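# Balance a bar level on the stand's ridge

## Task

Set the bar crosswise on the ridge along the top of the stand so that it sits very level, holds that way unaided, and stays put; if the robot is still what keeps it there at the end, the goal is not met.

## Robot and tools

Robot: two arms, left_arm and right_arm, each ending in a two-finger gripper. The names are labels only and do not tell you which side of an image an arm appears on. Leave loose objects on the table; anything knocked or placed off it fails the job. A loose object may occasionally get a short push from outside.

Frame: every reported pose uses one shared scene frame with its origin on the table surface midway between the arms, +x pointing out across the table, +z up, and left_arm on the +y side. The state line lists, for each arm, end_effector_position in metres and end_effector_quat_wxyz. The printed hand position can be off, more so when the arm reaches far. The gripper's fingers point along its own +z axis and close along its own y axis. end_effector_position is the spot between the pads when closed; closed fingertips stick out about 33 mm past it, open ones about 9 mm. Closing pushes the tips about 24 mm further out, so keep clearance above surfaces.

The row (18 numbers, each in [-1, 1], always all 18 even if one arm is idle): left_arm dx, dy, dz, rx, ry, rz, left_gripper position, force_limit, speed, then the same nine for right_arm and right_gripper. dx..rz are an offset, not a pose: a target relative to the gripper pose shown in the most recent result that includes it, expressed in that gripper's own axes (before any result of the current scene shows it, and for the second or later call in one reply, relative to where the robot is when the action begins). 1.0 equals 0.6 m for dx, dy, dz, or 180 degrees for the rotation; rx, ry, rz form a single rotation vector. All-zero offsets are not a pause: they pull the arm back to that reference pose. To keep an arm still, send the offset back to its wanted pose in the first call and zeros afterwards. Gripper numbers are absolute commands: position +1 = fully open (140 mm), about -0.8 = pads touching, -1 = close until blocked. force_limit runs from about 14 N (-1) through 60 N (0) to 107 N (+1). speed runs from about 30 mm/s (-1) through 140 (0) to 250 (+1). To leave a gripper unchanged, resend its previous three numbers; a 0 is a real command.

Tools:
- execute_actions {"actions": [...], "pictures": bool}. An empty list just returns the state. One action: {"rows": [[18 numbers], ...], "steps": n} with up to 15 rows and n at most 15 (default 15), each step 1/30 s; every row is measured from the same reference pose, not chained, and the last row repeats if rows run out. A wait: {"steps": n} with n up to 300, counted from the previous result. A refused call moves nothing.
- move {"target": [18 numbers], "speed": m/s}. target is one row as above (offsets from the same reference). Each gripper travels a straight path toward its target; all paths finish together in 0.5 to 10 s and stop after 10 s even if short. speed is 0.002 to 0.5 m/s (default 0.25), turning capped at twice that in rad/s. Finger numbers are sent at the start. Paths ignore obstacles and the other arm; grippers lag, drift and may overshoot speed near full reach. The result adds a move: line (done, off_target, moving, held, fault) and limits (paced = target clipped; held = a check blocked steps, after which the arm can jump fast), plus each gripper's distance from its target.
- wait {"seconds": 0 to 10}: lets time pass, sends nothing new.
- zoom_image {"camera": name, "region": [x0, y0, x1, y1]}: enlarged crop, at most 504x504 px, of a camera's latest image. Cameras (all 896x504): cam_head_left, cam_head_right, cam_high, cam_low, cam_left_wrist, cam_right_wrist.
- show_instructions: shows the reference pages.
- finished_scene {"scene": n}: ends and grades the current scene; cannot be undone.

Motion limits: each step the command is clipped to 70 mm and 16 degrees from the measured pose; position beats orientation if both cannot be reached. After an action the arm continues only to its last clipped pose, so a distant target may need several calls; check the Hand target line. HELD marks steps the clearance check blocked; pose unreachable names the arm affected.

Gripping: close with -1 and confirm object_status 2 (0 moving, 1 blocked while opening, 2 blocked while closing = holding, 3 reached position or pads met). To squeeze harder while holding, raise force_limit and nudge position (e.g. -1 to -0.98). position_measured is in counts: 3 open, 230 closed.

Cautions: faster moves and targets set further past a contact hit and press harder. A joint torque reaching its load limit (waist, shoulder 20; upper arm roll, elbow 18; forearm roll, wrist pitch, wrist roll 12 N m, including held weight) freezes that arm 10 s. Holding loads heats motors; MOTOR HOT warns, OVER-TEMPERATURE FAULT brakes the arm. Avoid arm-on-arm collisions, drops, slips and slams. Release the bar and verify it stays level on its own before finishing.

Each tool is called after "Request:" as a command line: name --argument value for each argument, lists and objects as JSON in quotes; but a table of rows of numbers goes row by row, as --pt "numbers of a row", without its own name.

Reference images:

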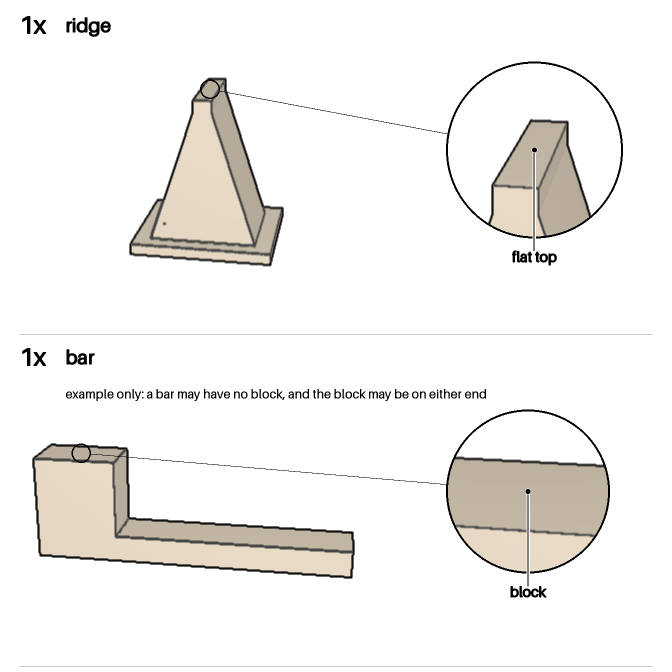

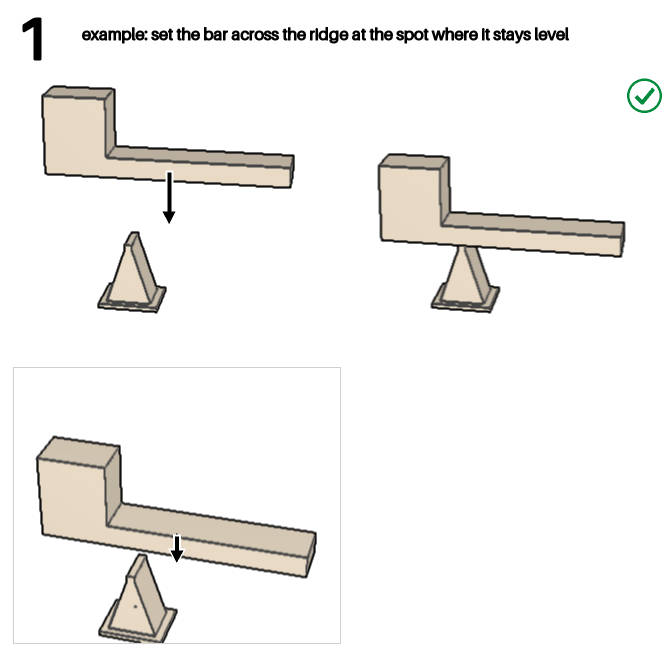

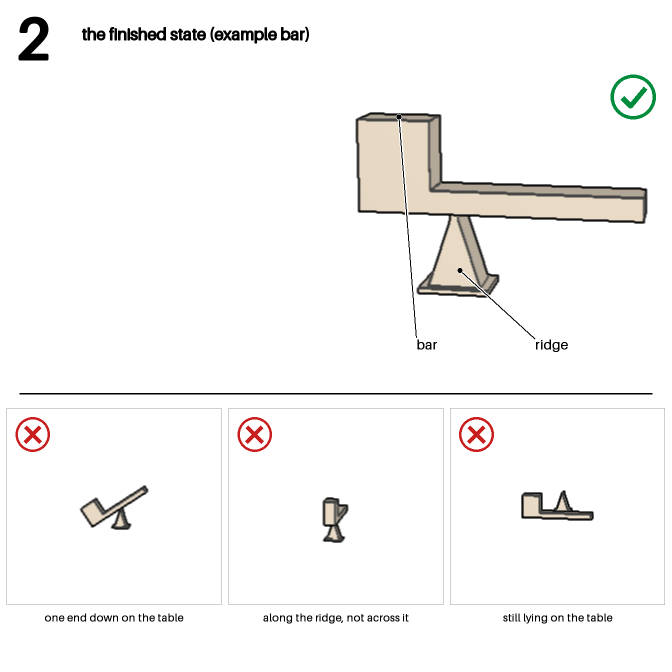

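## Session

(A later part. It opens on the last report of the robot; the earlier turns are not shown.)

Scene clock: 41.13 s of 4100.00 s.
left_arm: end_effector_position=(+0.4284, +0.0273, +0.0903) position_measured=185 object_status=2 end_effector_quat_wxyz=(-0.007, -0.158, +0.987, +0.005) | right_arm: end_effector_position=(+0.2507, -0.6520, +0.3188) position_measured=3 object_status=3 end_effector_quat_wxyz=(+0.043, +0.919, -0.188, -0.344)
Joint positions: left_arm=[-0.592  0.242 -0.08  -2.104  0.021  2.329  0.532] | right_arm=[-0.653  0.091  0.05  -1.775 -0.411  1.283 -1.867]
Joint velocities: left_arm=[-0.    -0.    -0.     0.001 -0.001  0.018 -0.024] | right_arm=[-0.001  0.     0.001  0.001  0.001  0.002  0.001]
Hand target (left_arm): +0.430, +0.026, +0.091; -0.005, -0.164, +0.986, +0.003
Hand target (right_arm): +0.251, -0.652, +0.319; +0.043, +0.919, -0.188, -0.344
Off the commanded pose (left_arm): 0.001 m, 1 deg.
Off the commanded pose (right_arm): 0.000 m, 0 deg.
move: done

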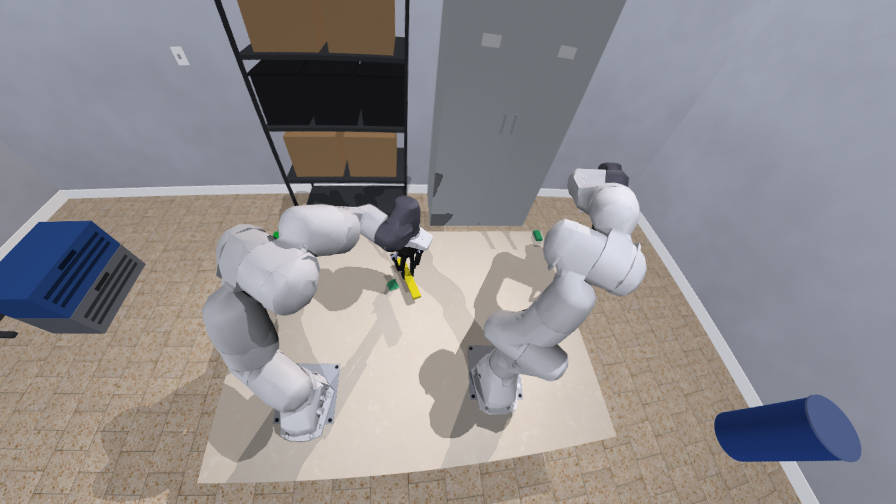

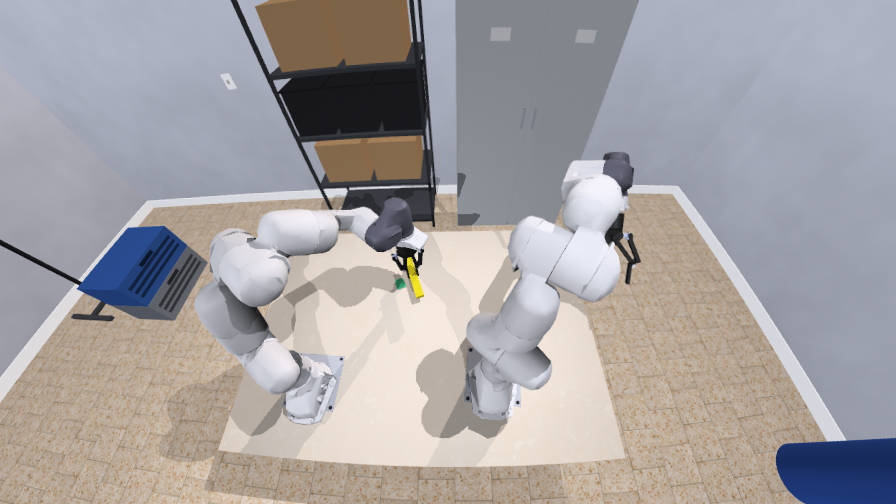

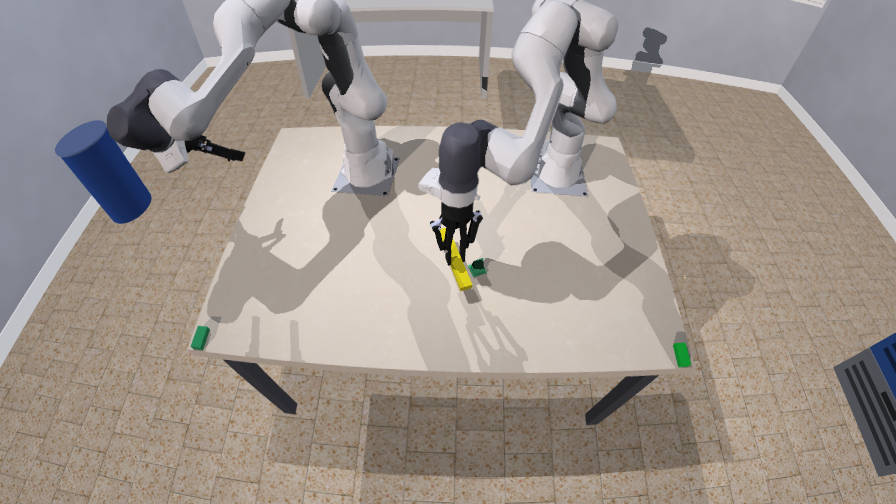

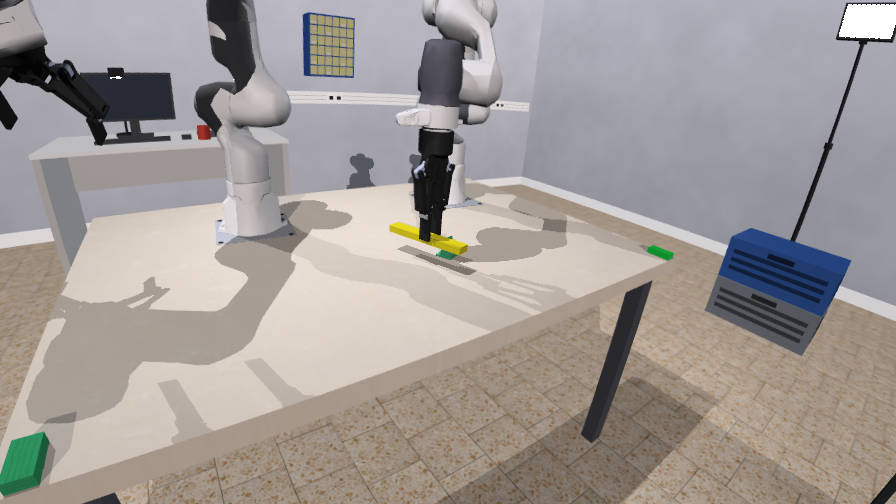

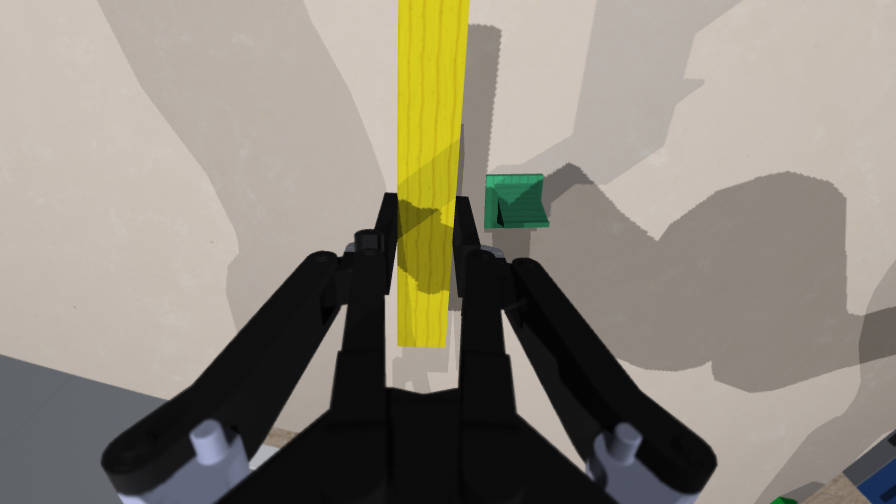

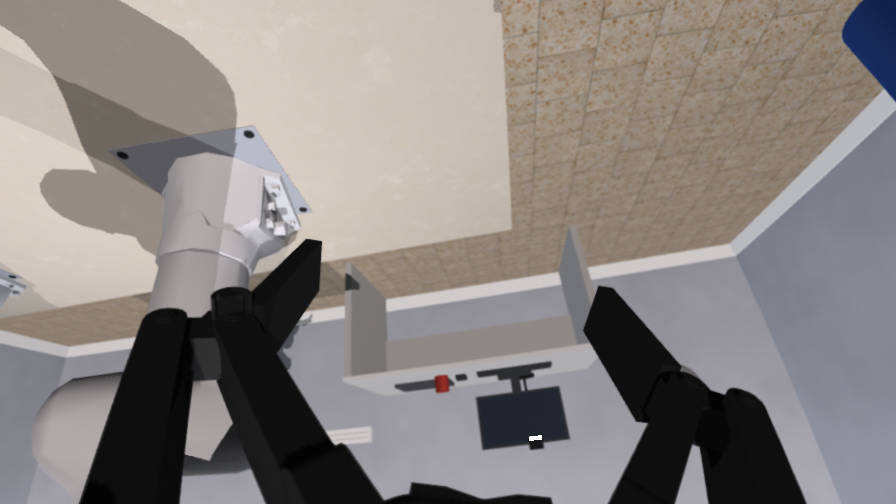

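Request:
move --target '[-0.007,0.0,-0.02,0,0,0,-1,0,-0.3,0,0,0,0,0,0,1,0,0]' --speed 0.05

Request:
move --target '[0,0.08,0,0,0,0,-1,0,-0.3,0,0,0,0,0,0,1,0,0]' --speed 0.05

Request:
zoom_image --camera "cam_low" --region '[370, 190, 530, 280]'

Request:
zoom_image --camera "cam_high" --region '[400, 200, 560, 300]'

Scene clock: 46.53 s of 4100.00 s.
left_arm: end_effector_position=(+0.4324, +0.0283, +0.1011) position_measured=185 object_status=2 end_effector_quat_wxyz=(-0.006, -0.160, +0.987, +0.005) | right_arm: end_effector_position=(+0.2507, -0.6520, +0.3188) position_measured=3 object_status=3 end_effector_quat_wxyz=(+0.043, +0.919, -0.188, -0.344)
Joint positions: left_arm=[-0.587  0.23  -0.08  -2.09   0.021  2.304  0.533] | right_arm=[-0.653  0.091  0.05  -1.775 -0.411  1.283 -1.867]
Joint velocities: left_arm=[ 0.001 -0.001 -0.    -0.001  0.    -0.016  0.008] | right_arm=[-0.001 -0.001  0.001  0.001 -0.     0.001 -0.001]
Hand target (left_arm): +0.432, +0.029, +0.102; -0.007, -0.158, +0.987, +0.005
Hand target (right_arm): +0.251, -0.652, +0.319; +0.043, +0.919, -0.188, -0.344
Off the commanded pose (left_arm): 0.001 m, 0 deg.
Off the commanded pose (right_arm): 0.000 m, 0 deg.
After step 90, 1.67 s passed at rest.
move: done

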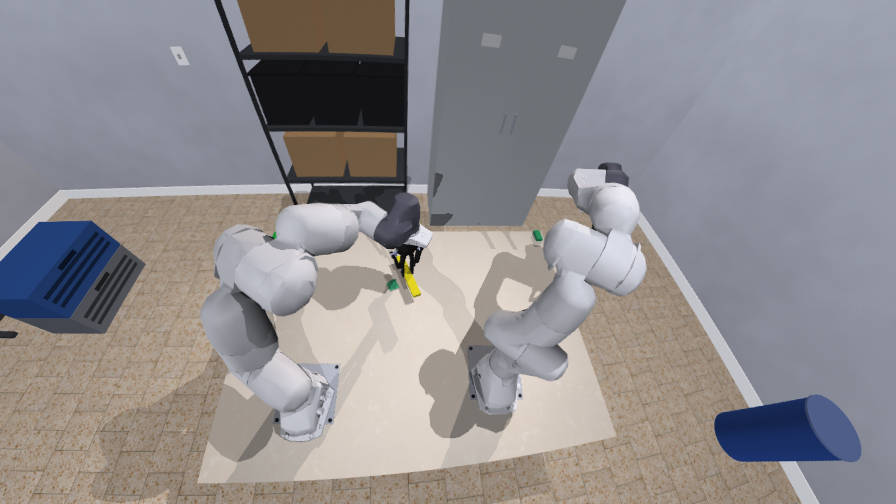

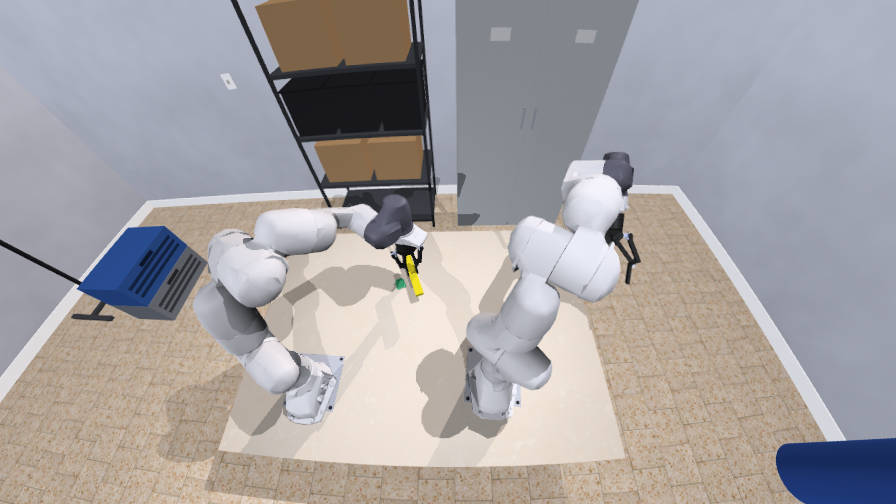

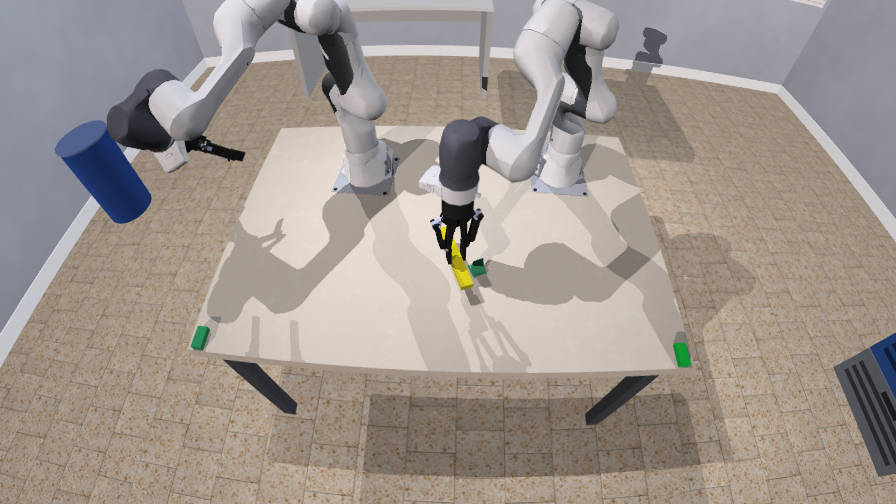

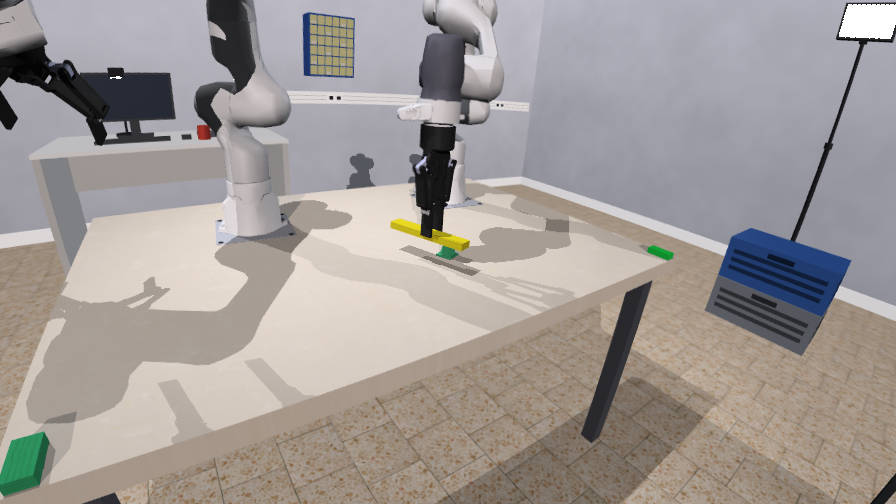

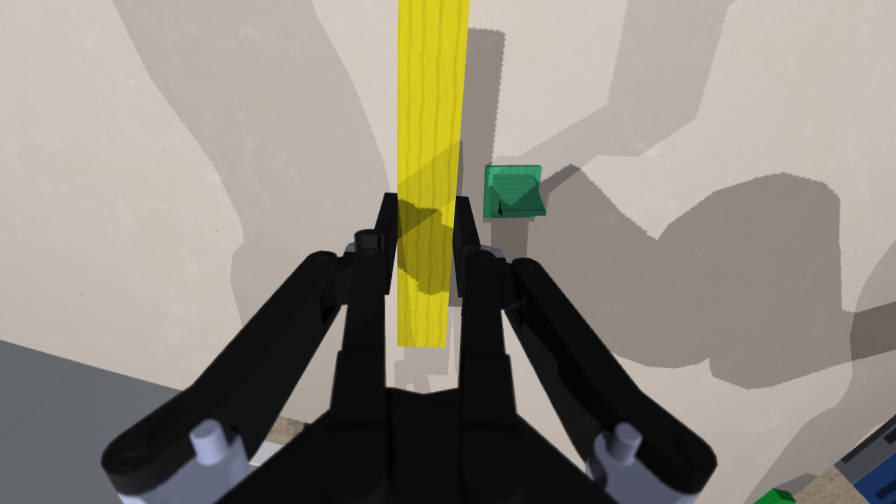

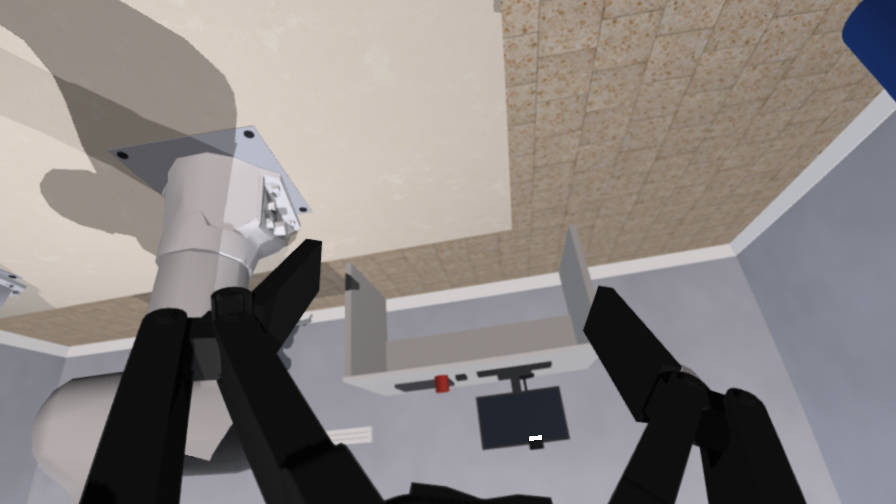

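Scene clock: 47.80 s of 4100.00 s.
left_arm: end_effector_position=(+0.4166, +0.0744, +0.1006) position_measured=185 object_status=2 end_effector_quat_wxyz=(-0.007, -0.163, +0.987, +0.008) | right_arm: end_effector_position=(+0.2507, -0.6520, +0.3188) position_measured=3 object_status=3 end_effector_quat_wxyz=(+0.043, +0.919, -0.188, -0.344)
Joint positions: left_arm=[-0.545  0.126 -0.074 -2.237  0.014  2.342  0.577] | right_arm=[-0.653  0.091  0.05  -1.775 -0.411  1.283 -1.867]
Joint velocities: left_arm=[ 0.004 -0.002 -0.    -0.005 -0.003  0.009  0.022] | right_arm=[-0.001  0.     0.001  0.002 -0.     0.    -0.002]
Hand target (left_arm): +0.417, +0.074, +0.102; -0.006, -0.160, +0.987, +0.005
Hand target (right_arm): +0.251, -0.652, +0.319; +0.043, +0.919, -0.188, -0.344
Off the commanded pose (left_arm): 0.001 m, 0 deg.
Off the commanded pose (right_arm): 0.000 m, 0 deg.
move: done

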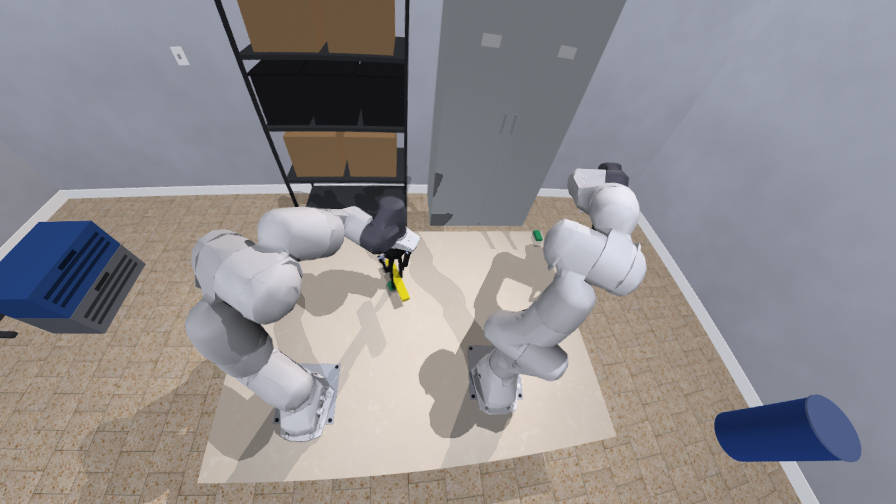

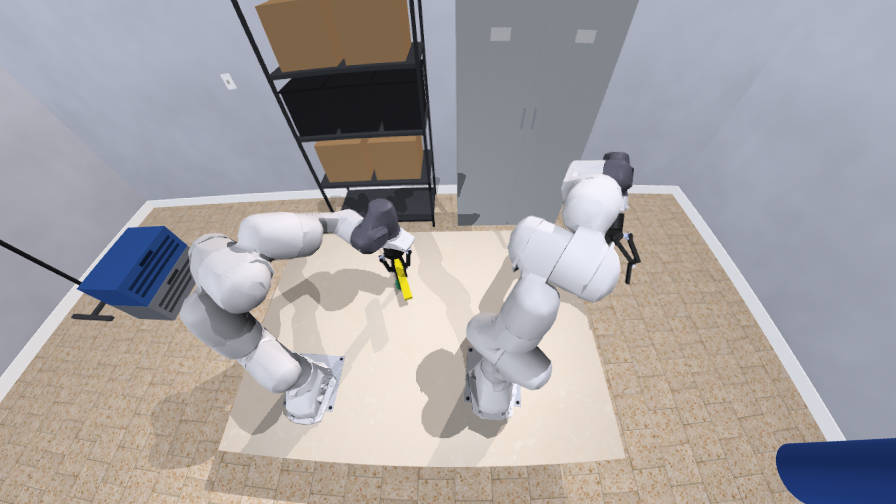

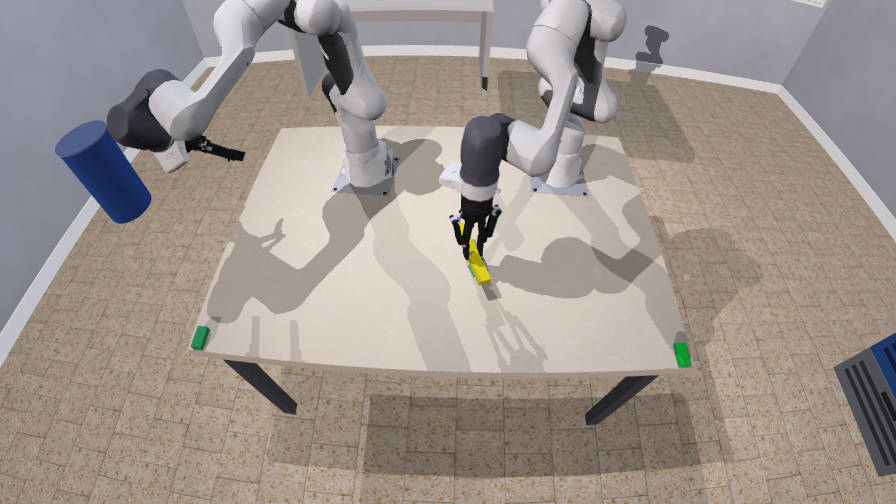

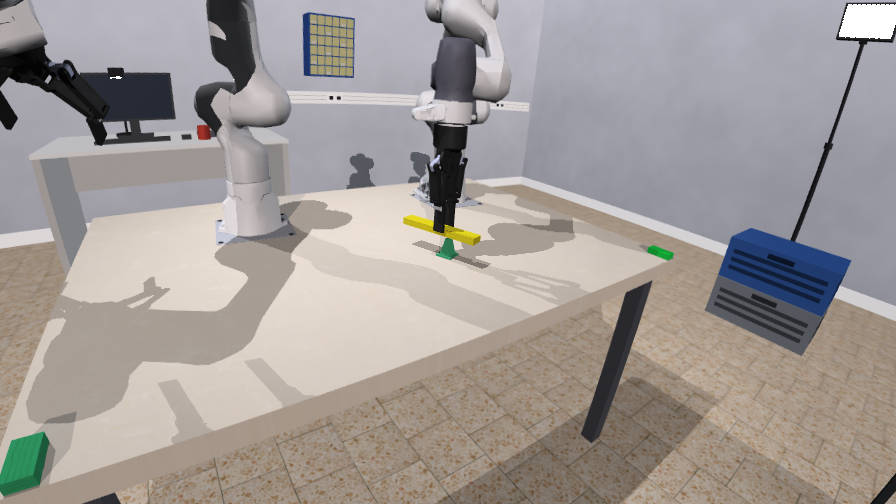

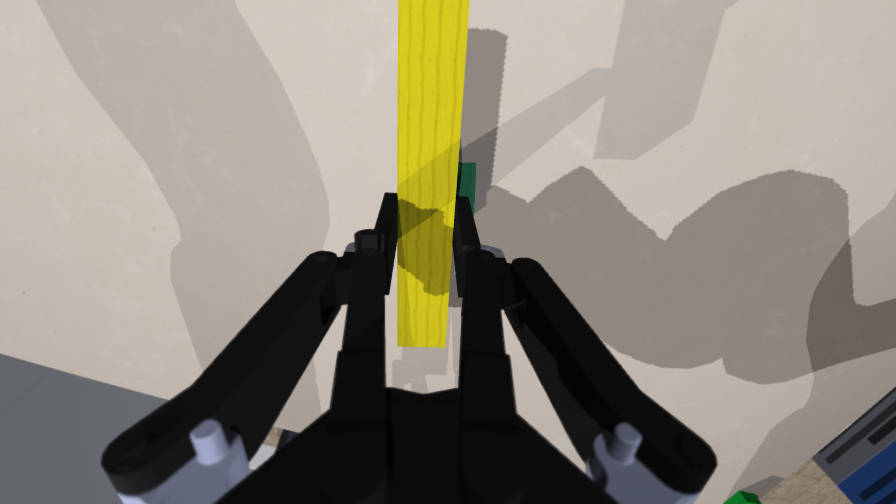

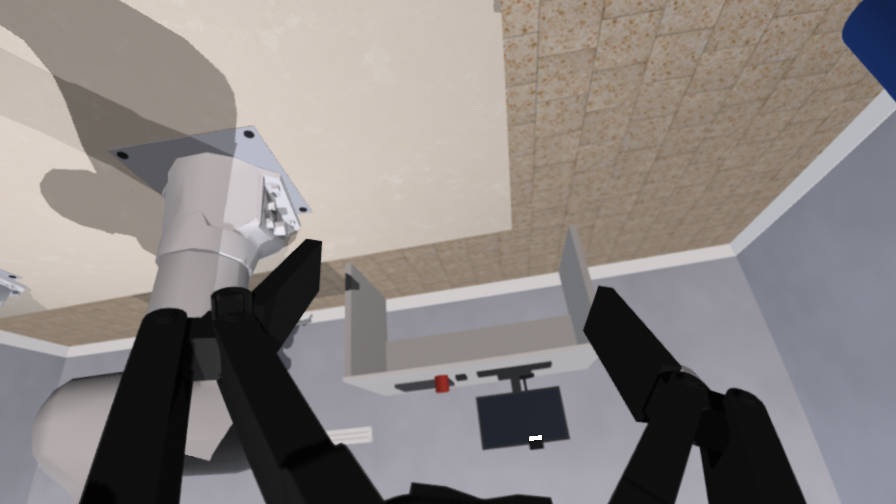

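Region (370, 190, 530, 280) of cam_low's 896x504 image, scaled by 3.150, with more detail than that image has; it fills the top 284 rows of this view, and the rest is white.

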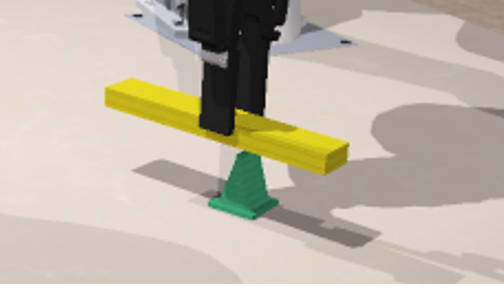

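Region (400, 200, 560, 300) of cam_high's 896x504 image, scaled by 3.150, with more detail than that image has; it fills the top 315 rows of this view, and the rest is white.

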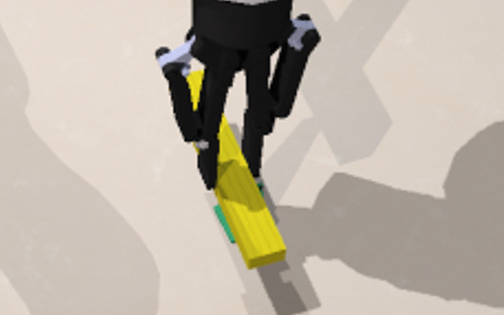

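Request:
move --target '[0,0.02,0.02,0,0,0,-1,0,-0.3,0,0,0,0,0,0,1,0,0]' --speed 0.03

Request:
zoom_image --camera "cam_low" --region '[370, 190, 530, 280]'

Scene clock: 50.43 s of 4100.00 s.
left_arm: end_effector_position=(+0.4106, +0.0860, +0.0875) position_measured=185 object_status=2 end_effector_quat_wxyz=(-0.009, -0.164, +0.986, +0.010) | right_arm: end_effector_position=(+0.2507, -0.6520, +0.3188) position_measured=3 object_status=3 end_effector_quat_wxyz=(+0.043, +0.919, -0.188, -0.344)
Joint positions: left_arm=[-0.538  0.124 -0.07  -2.279  0.014  2.375  0.586] | right_arm=[-0.653  0.091  0.05  -1.775 -0.411  1.283 -1.867]
Joint velocities: left_arm=[ 0.002 -0.002  0.001 -0.001 -0.001  0.016  0.001] | right_arm=[-0.    -0.     0.001  0.     0.001  0.     0.002]
Hand target (left_arm): +0.413, +0.086, +0.089; -0.007, -0.163, +0.987, +0.008
Hand target (right_arm): +0.251, -0.652, +0.319; +0.043, +0.919, -0.188, -0.344
Off the commanded pose (left_arm): 0.002 m, 0 deg.
Off the commanded pose (right_arm): 0.000 m, 0 deg.
move: done

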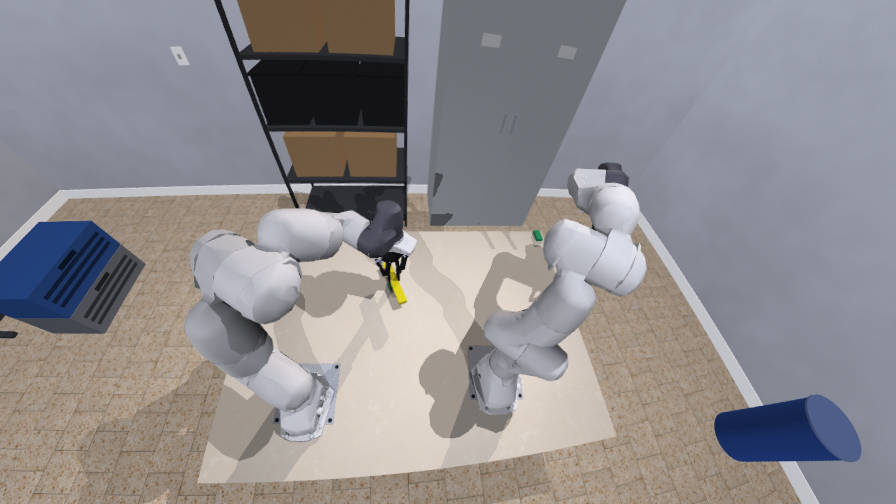

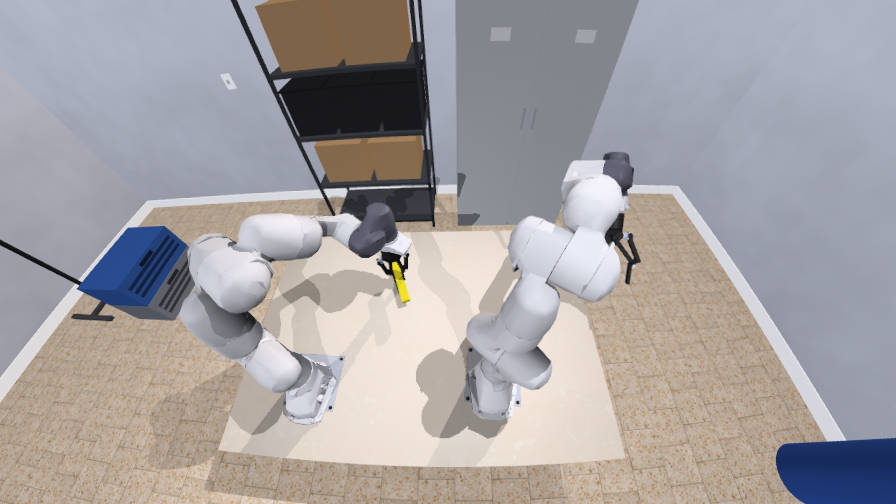

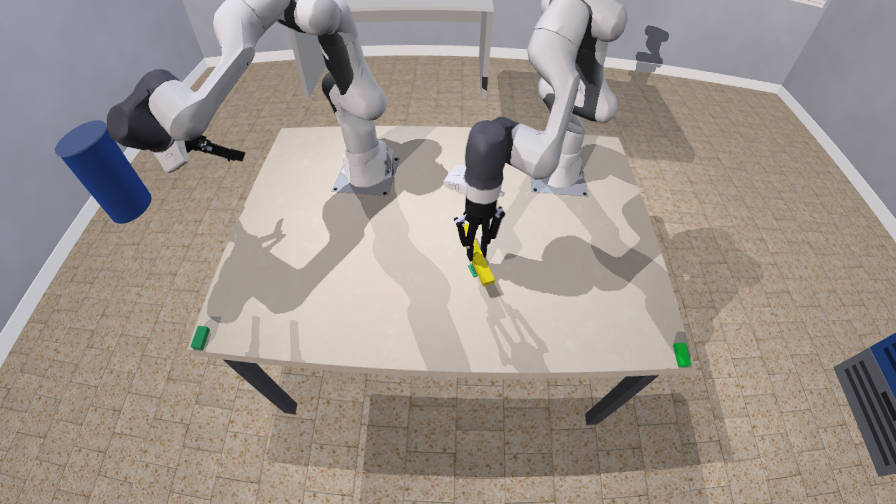

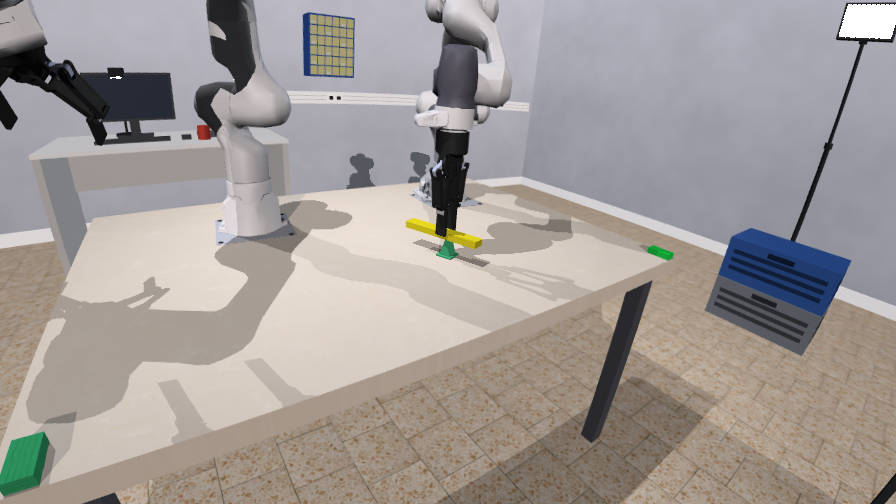

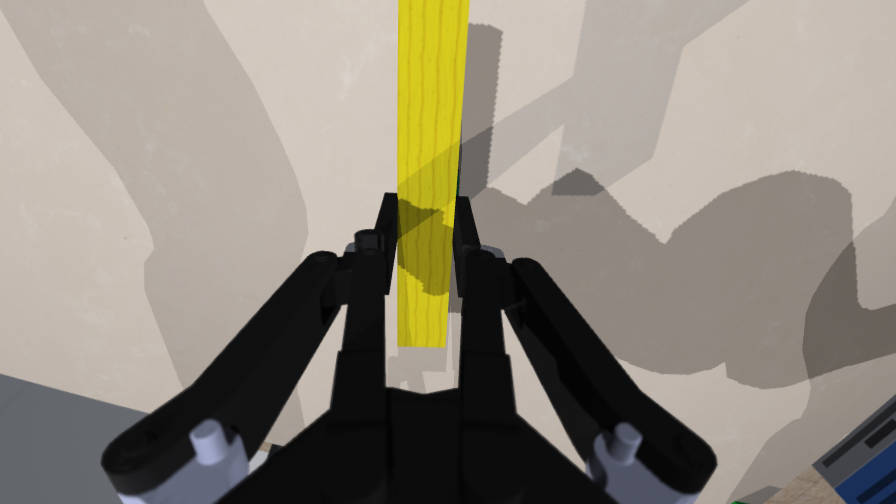

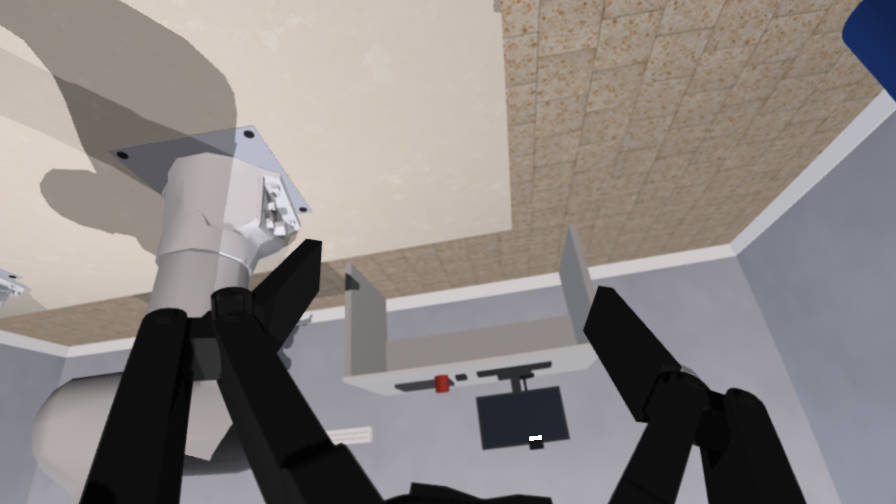

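Region (370, 190, 530, 280) of cam_low's 896x504 image, scaled by 3.150, with more detail than that image has; it fills the top 284 rows of this view, and the rest is white.

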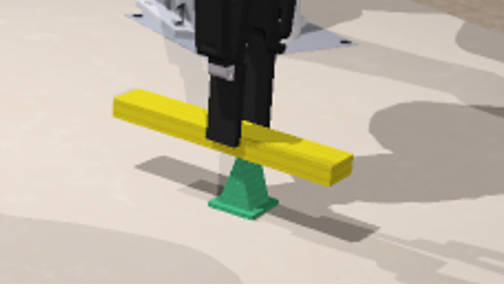

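Request:
move --target '[-0.015,0,0.003,0.007,0,0,-1,0,-0.3,0,0,0,0,0,0,1,0,0]' --speed 0.02

Request:
zoom_image --camera "cam_low" --region '[370, 190, 530, 280]'

Scene clock: 55.97 s of 4100.00 s.
left_arm: end_effector_position=(+0.4189, +0.0887, +0.0868) position_measured=185 object_status=2 end_effector_quat_wxyz=(-0.007, -0.167, +0.986, +0.001) | right_arm: end_effector_position=(+0.2507, -0.6520, +0.3188) position_measured=3 object_status=3 end_effector_quat_wxyz=(+0.043, +0.919, -0.188, -0.344)
Joint positions: left_arm=[-0.521  0.126 -0.069 -2.282  0.     2.398  0.609] | right_arm=[-0.653  0.091  0.05  -1.775 -0.411  1.283 -1.867]
Joint velocities: left_arm=[ 0.005  0.001 -0.002 -0.001 -0.003  0.01   0.021] | right_arm=[ 0.    -0.     0.    -0.001  0.    -0.001  0.001]
Hand target (left_arm): +0.419, +0.089, +0.086; -0.007, -0.164, +0.986, -0.001
Hand target (right_arm): +0.251, -0.652, +0.319; +0.043, +0.919, -0.188, -0.344
Off the commanded pose (left_arm): 0.001 m, 0 deg.
Off the commanded pose (right_arm): 0.000 m, 0 deg.
After step 90, 1.77 s passed at rest.
move: done

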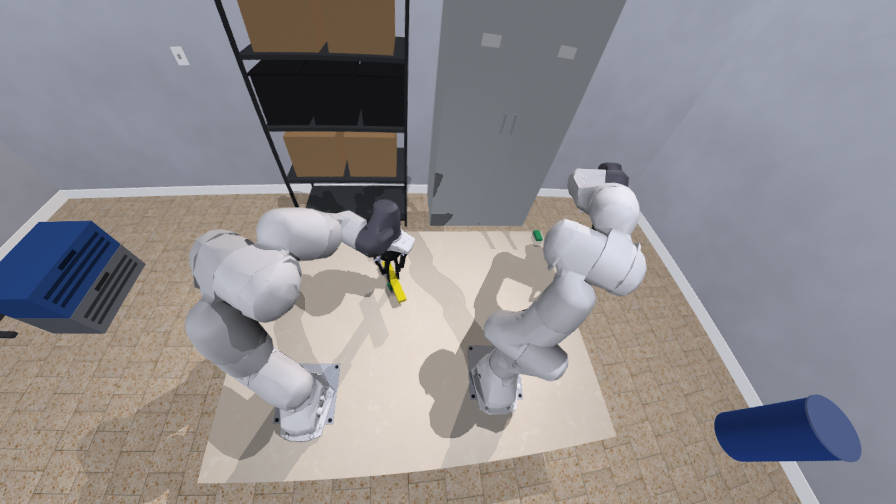

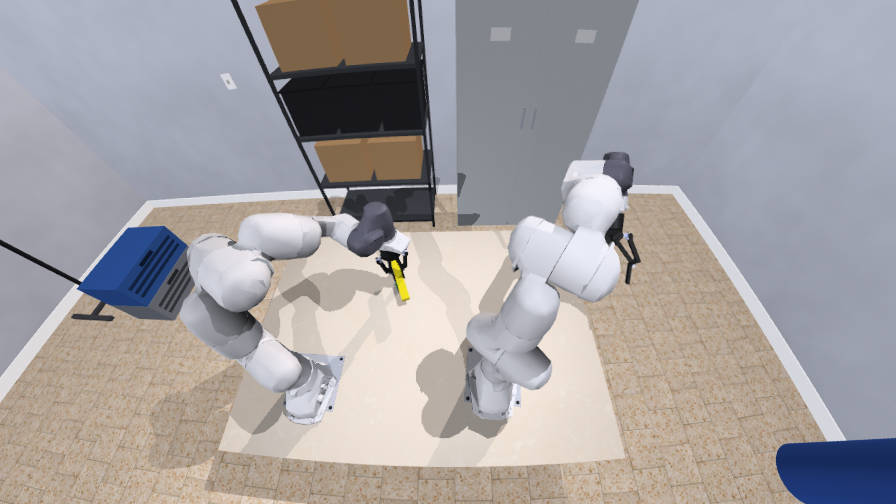

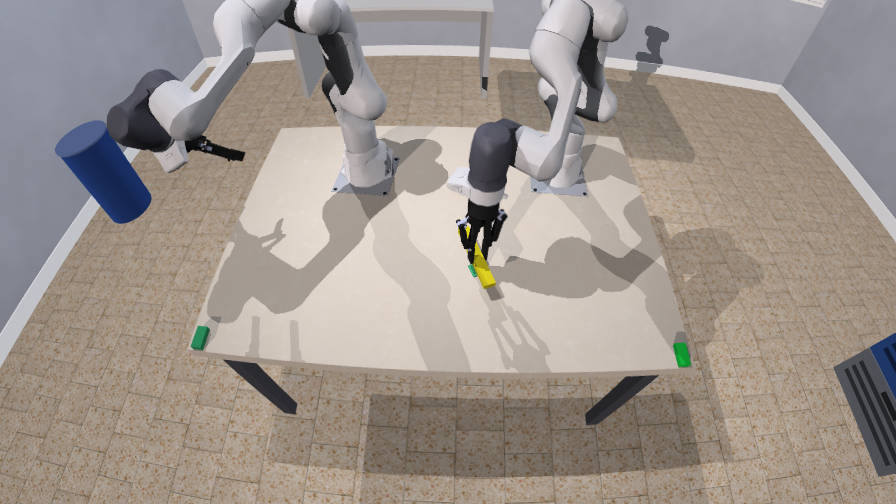

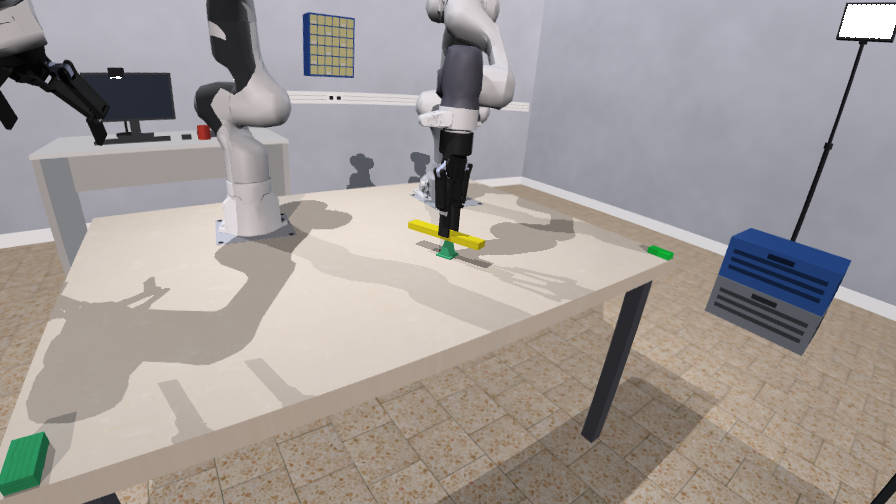

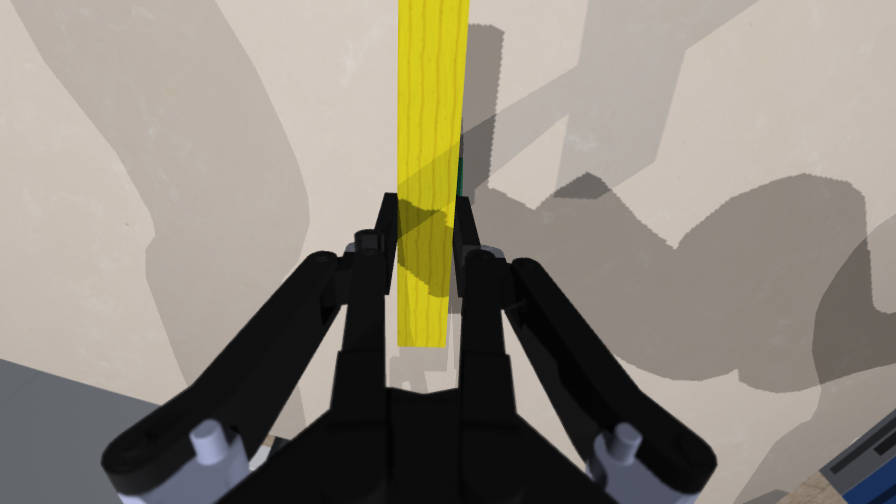

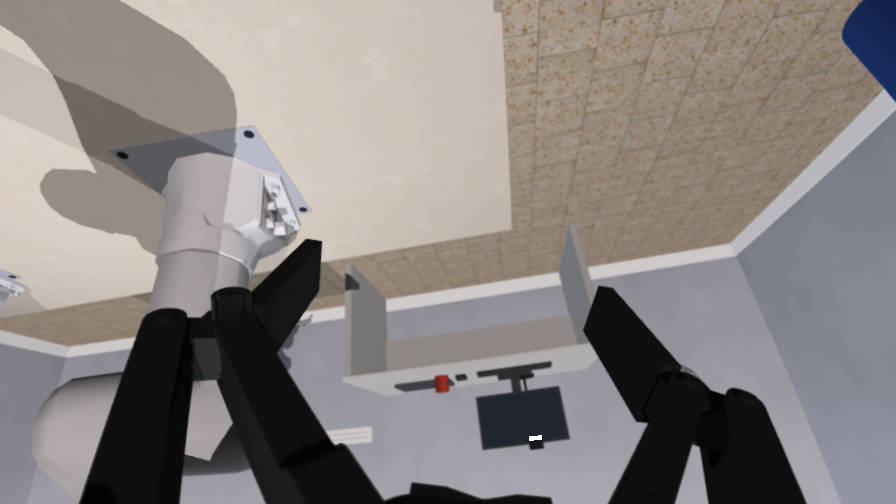

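Region (370, 190, 530, 280) of cam_low's 896x504 image, scaled by 3.150, with more detail than that image has; it fills the top 284 rows of this view, and the rest is white.

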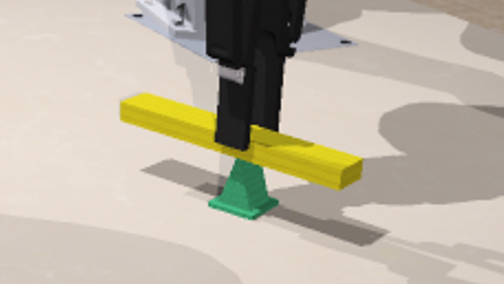

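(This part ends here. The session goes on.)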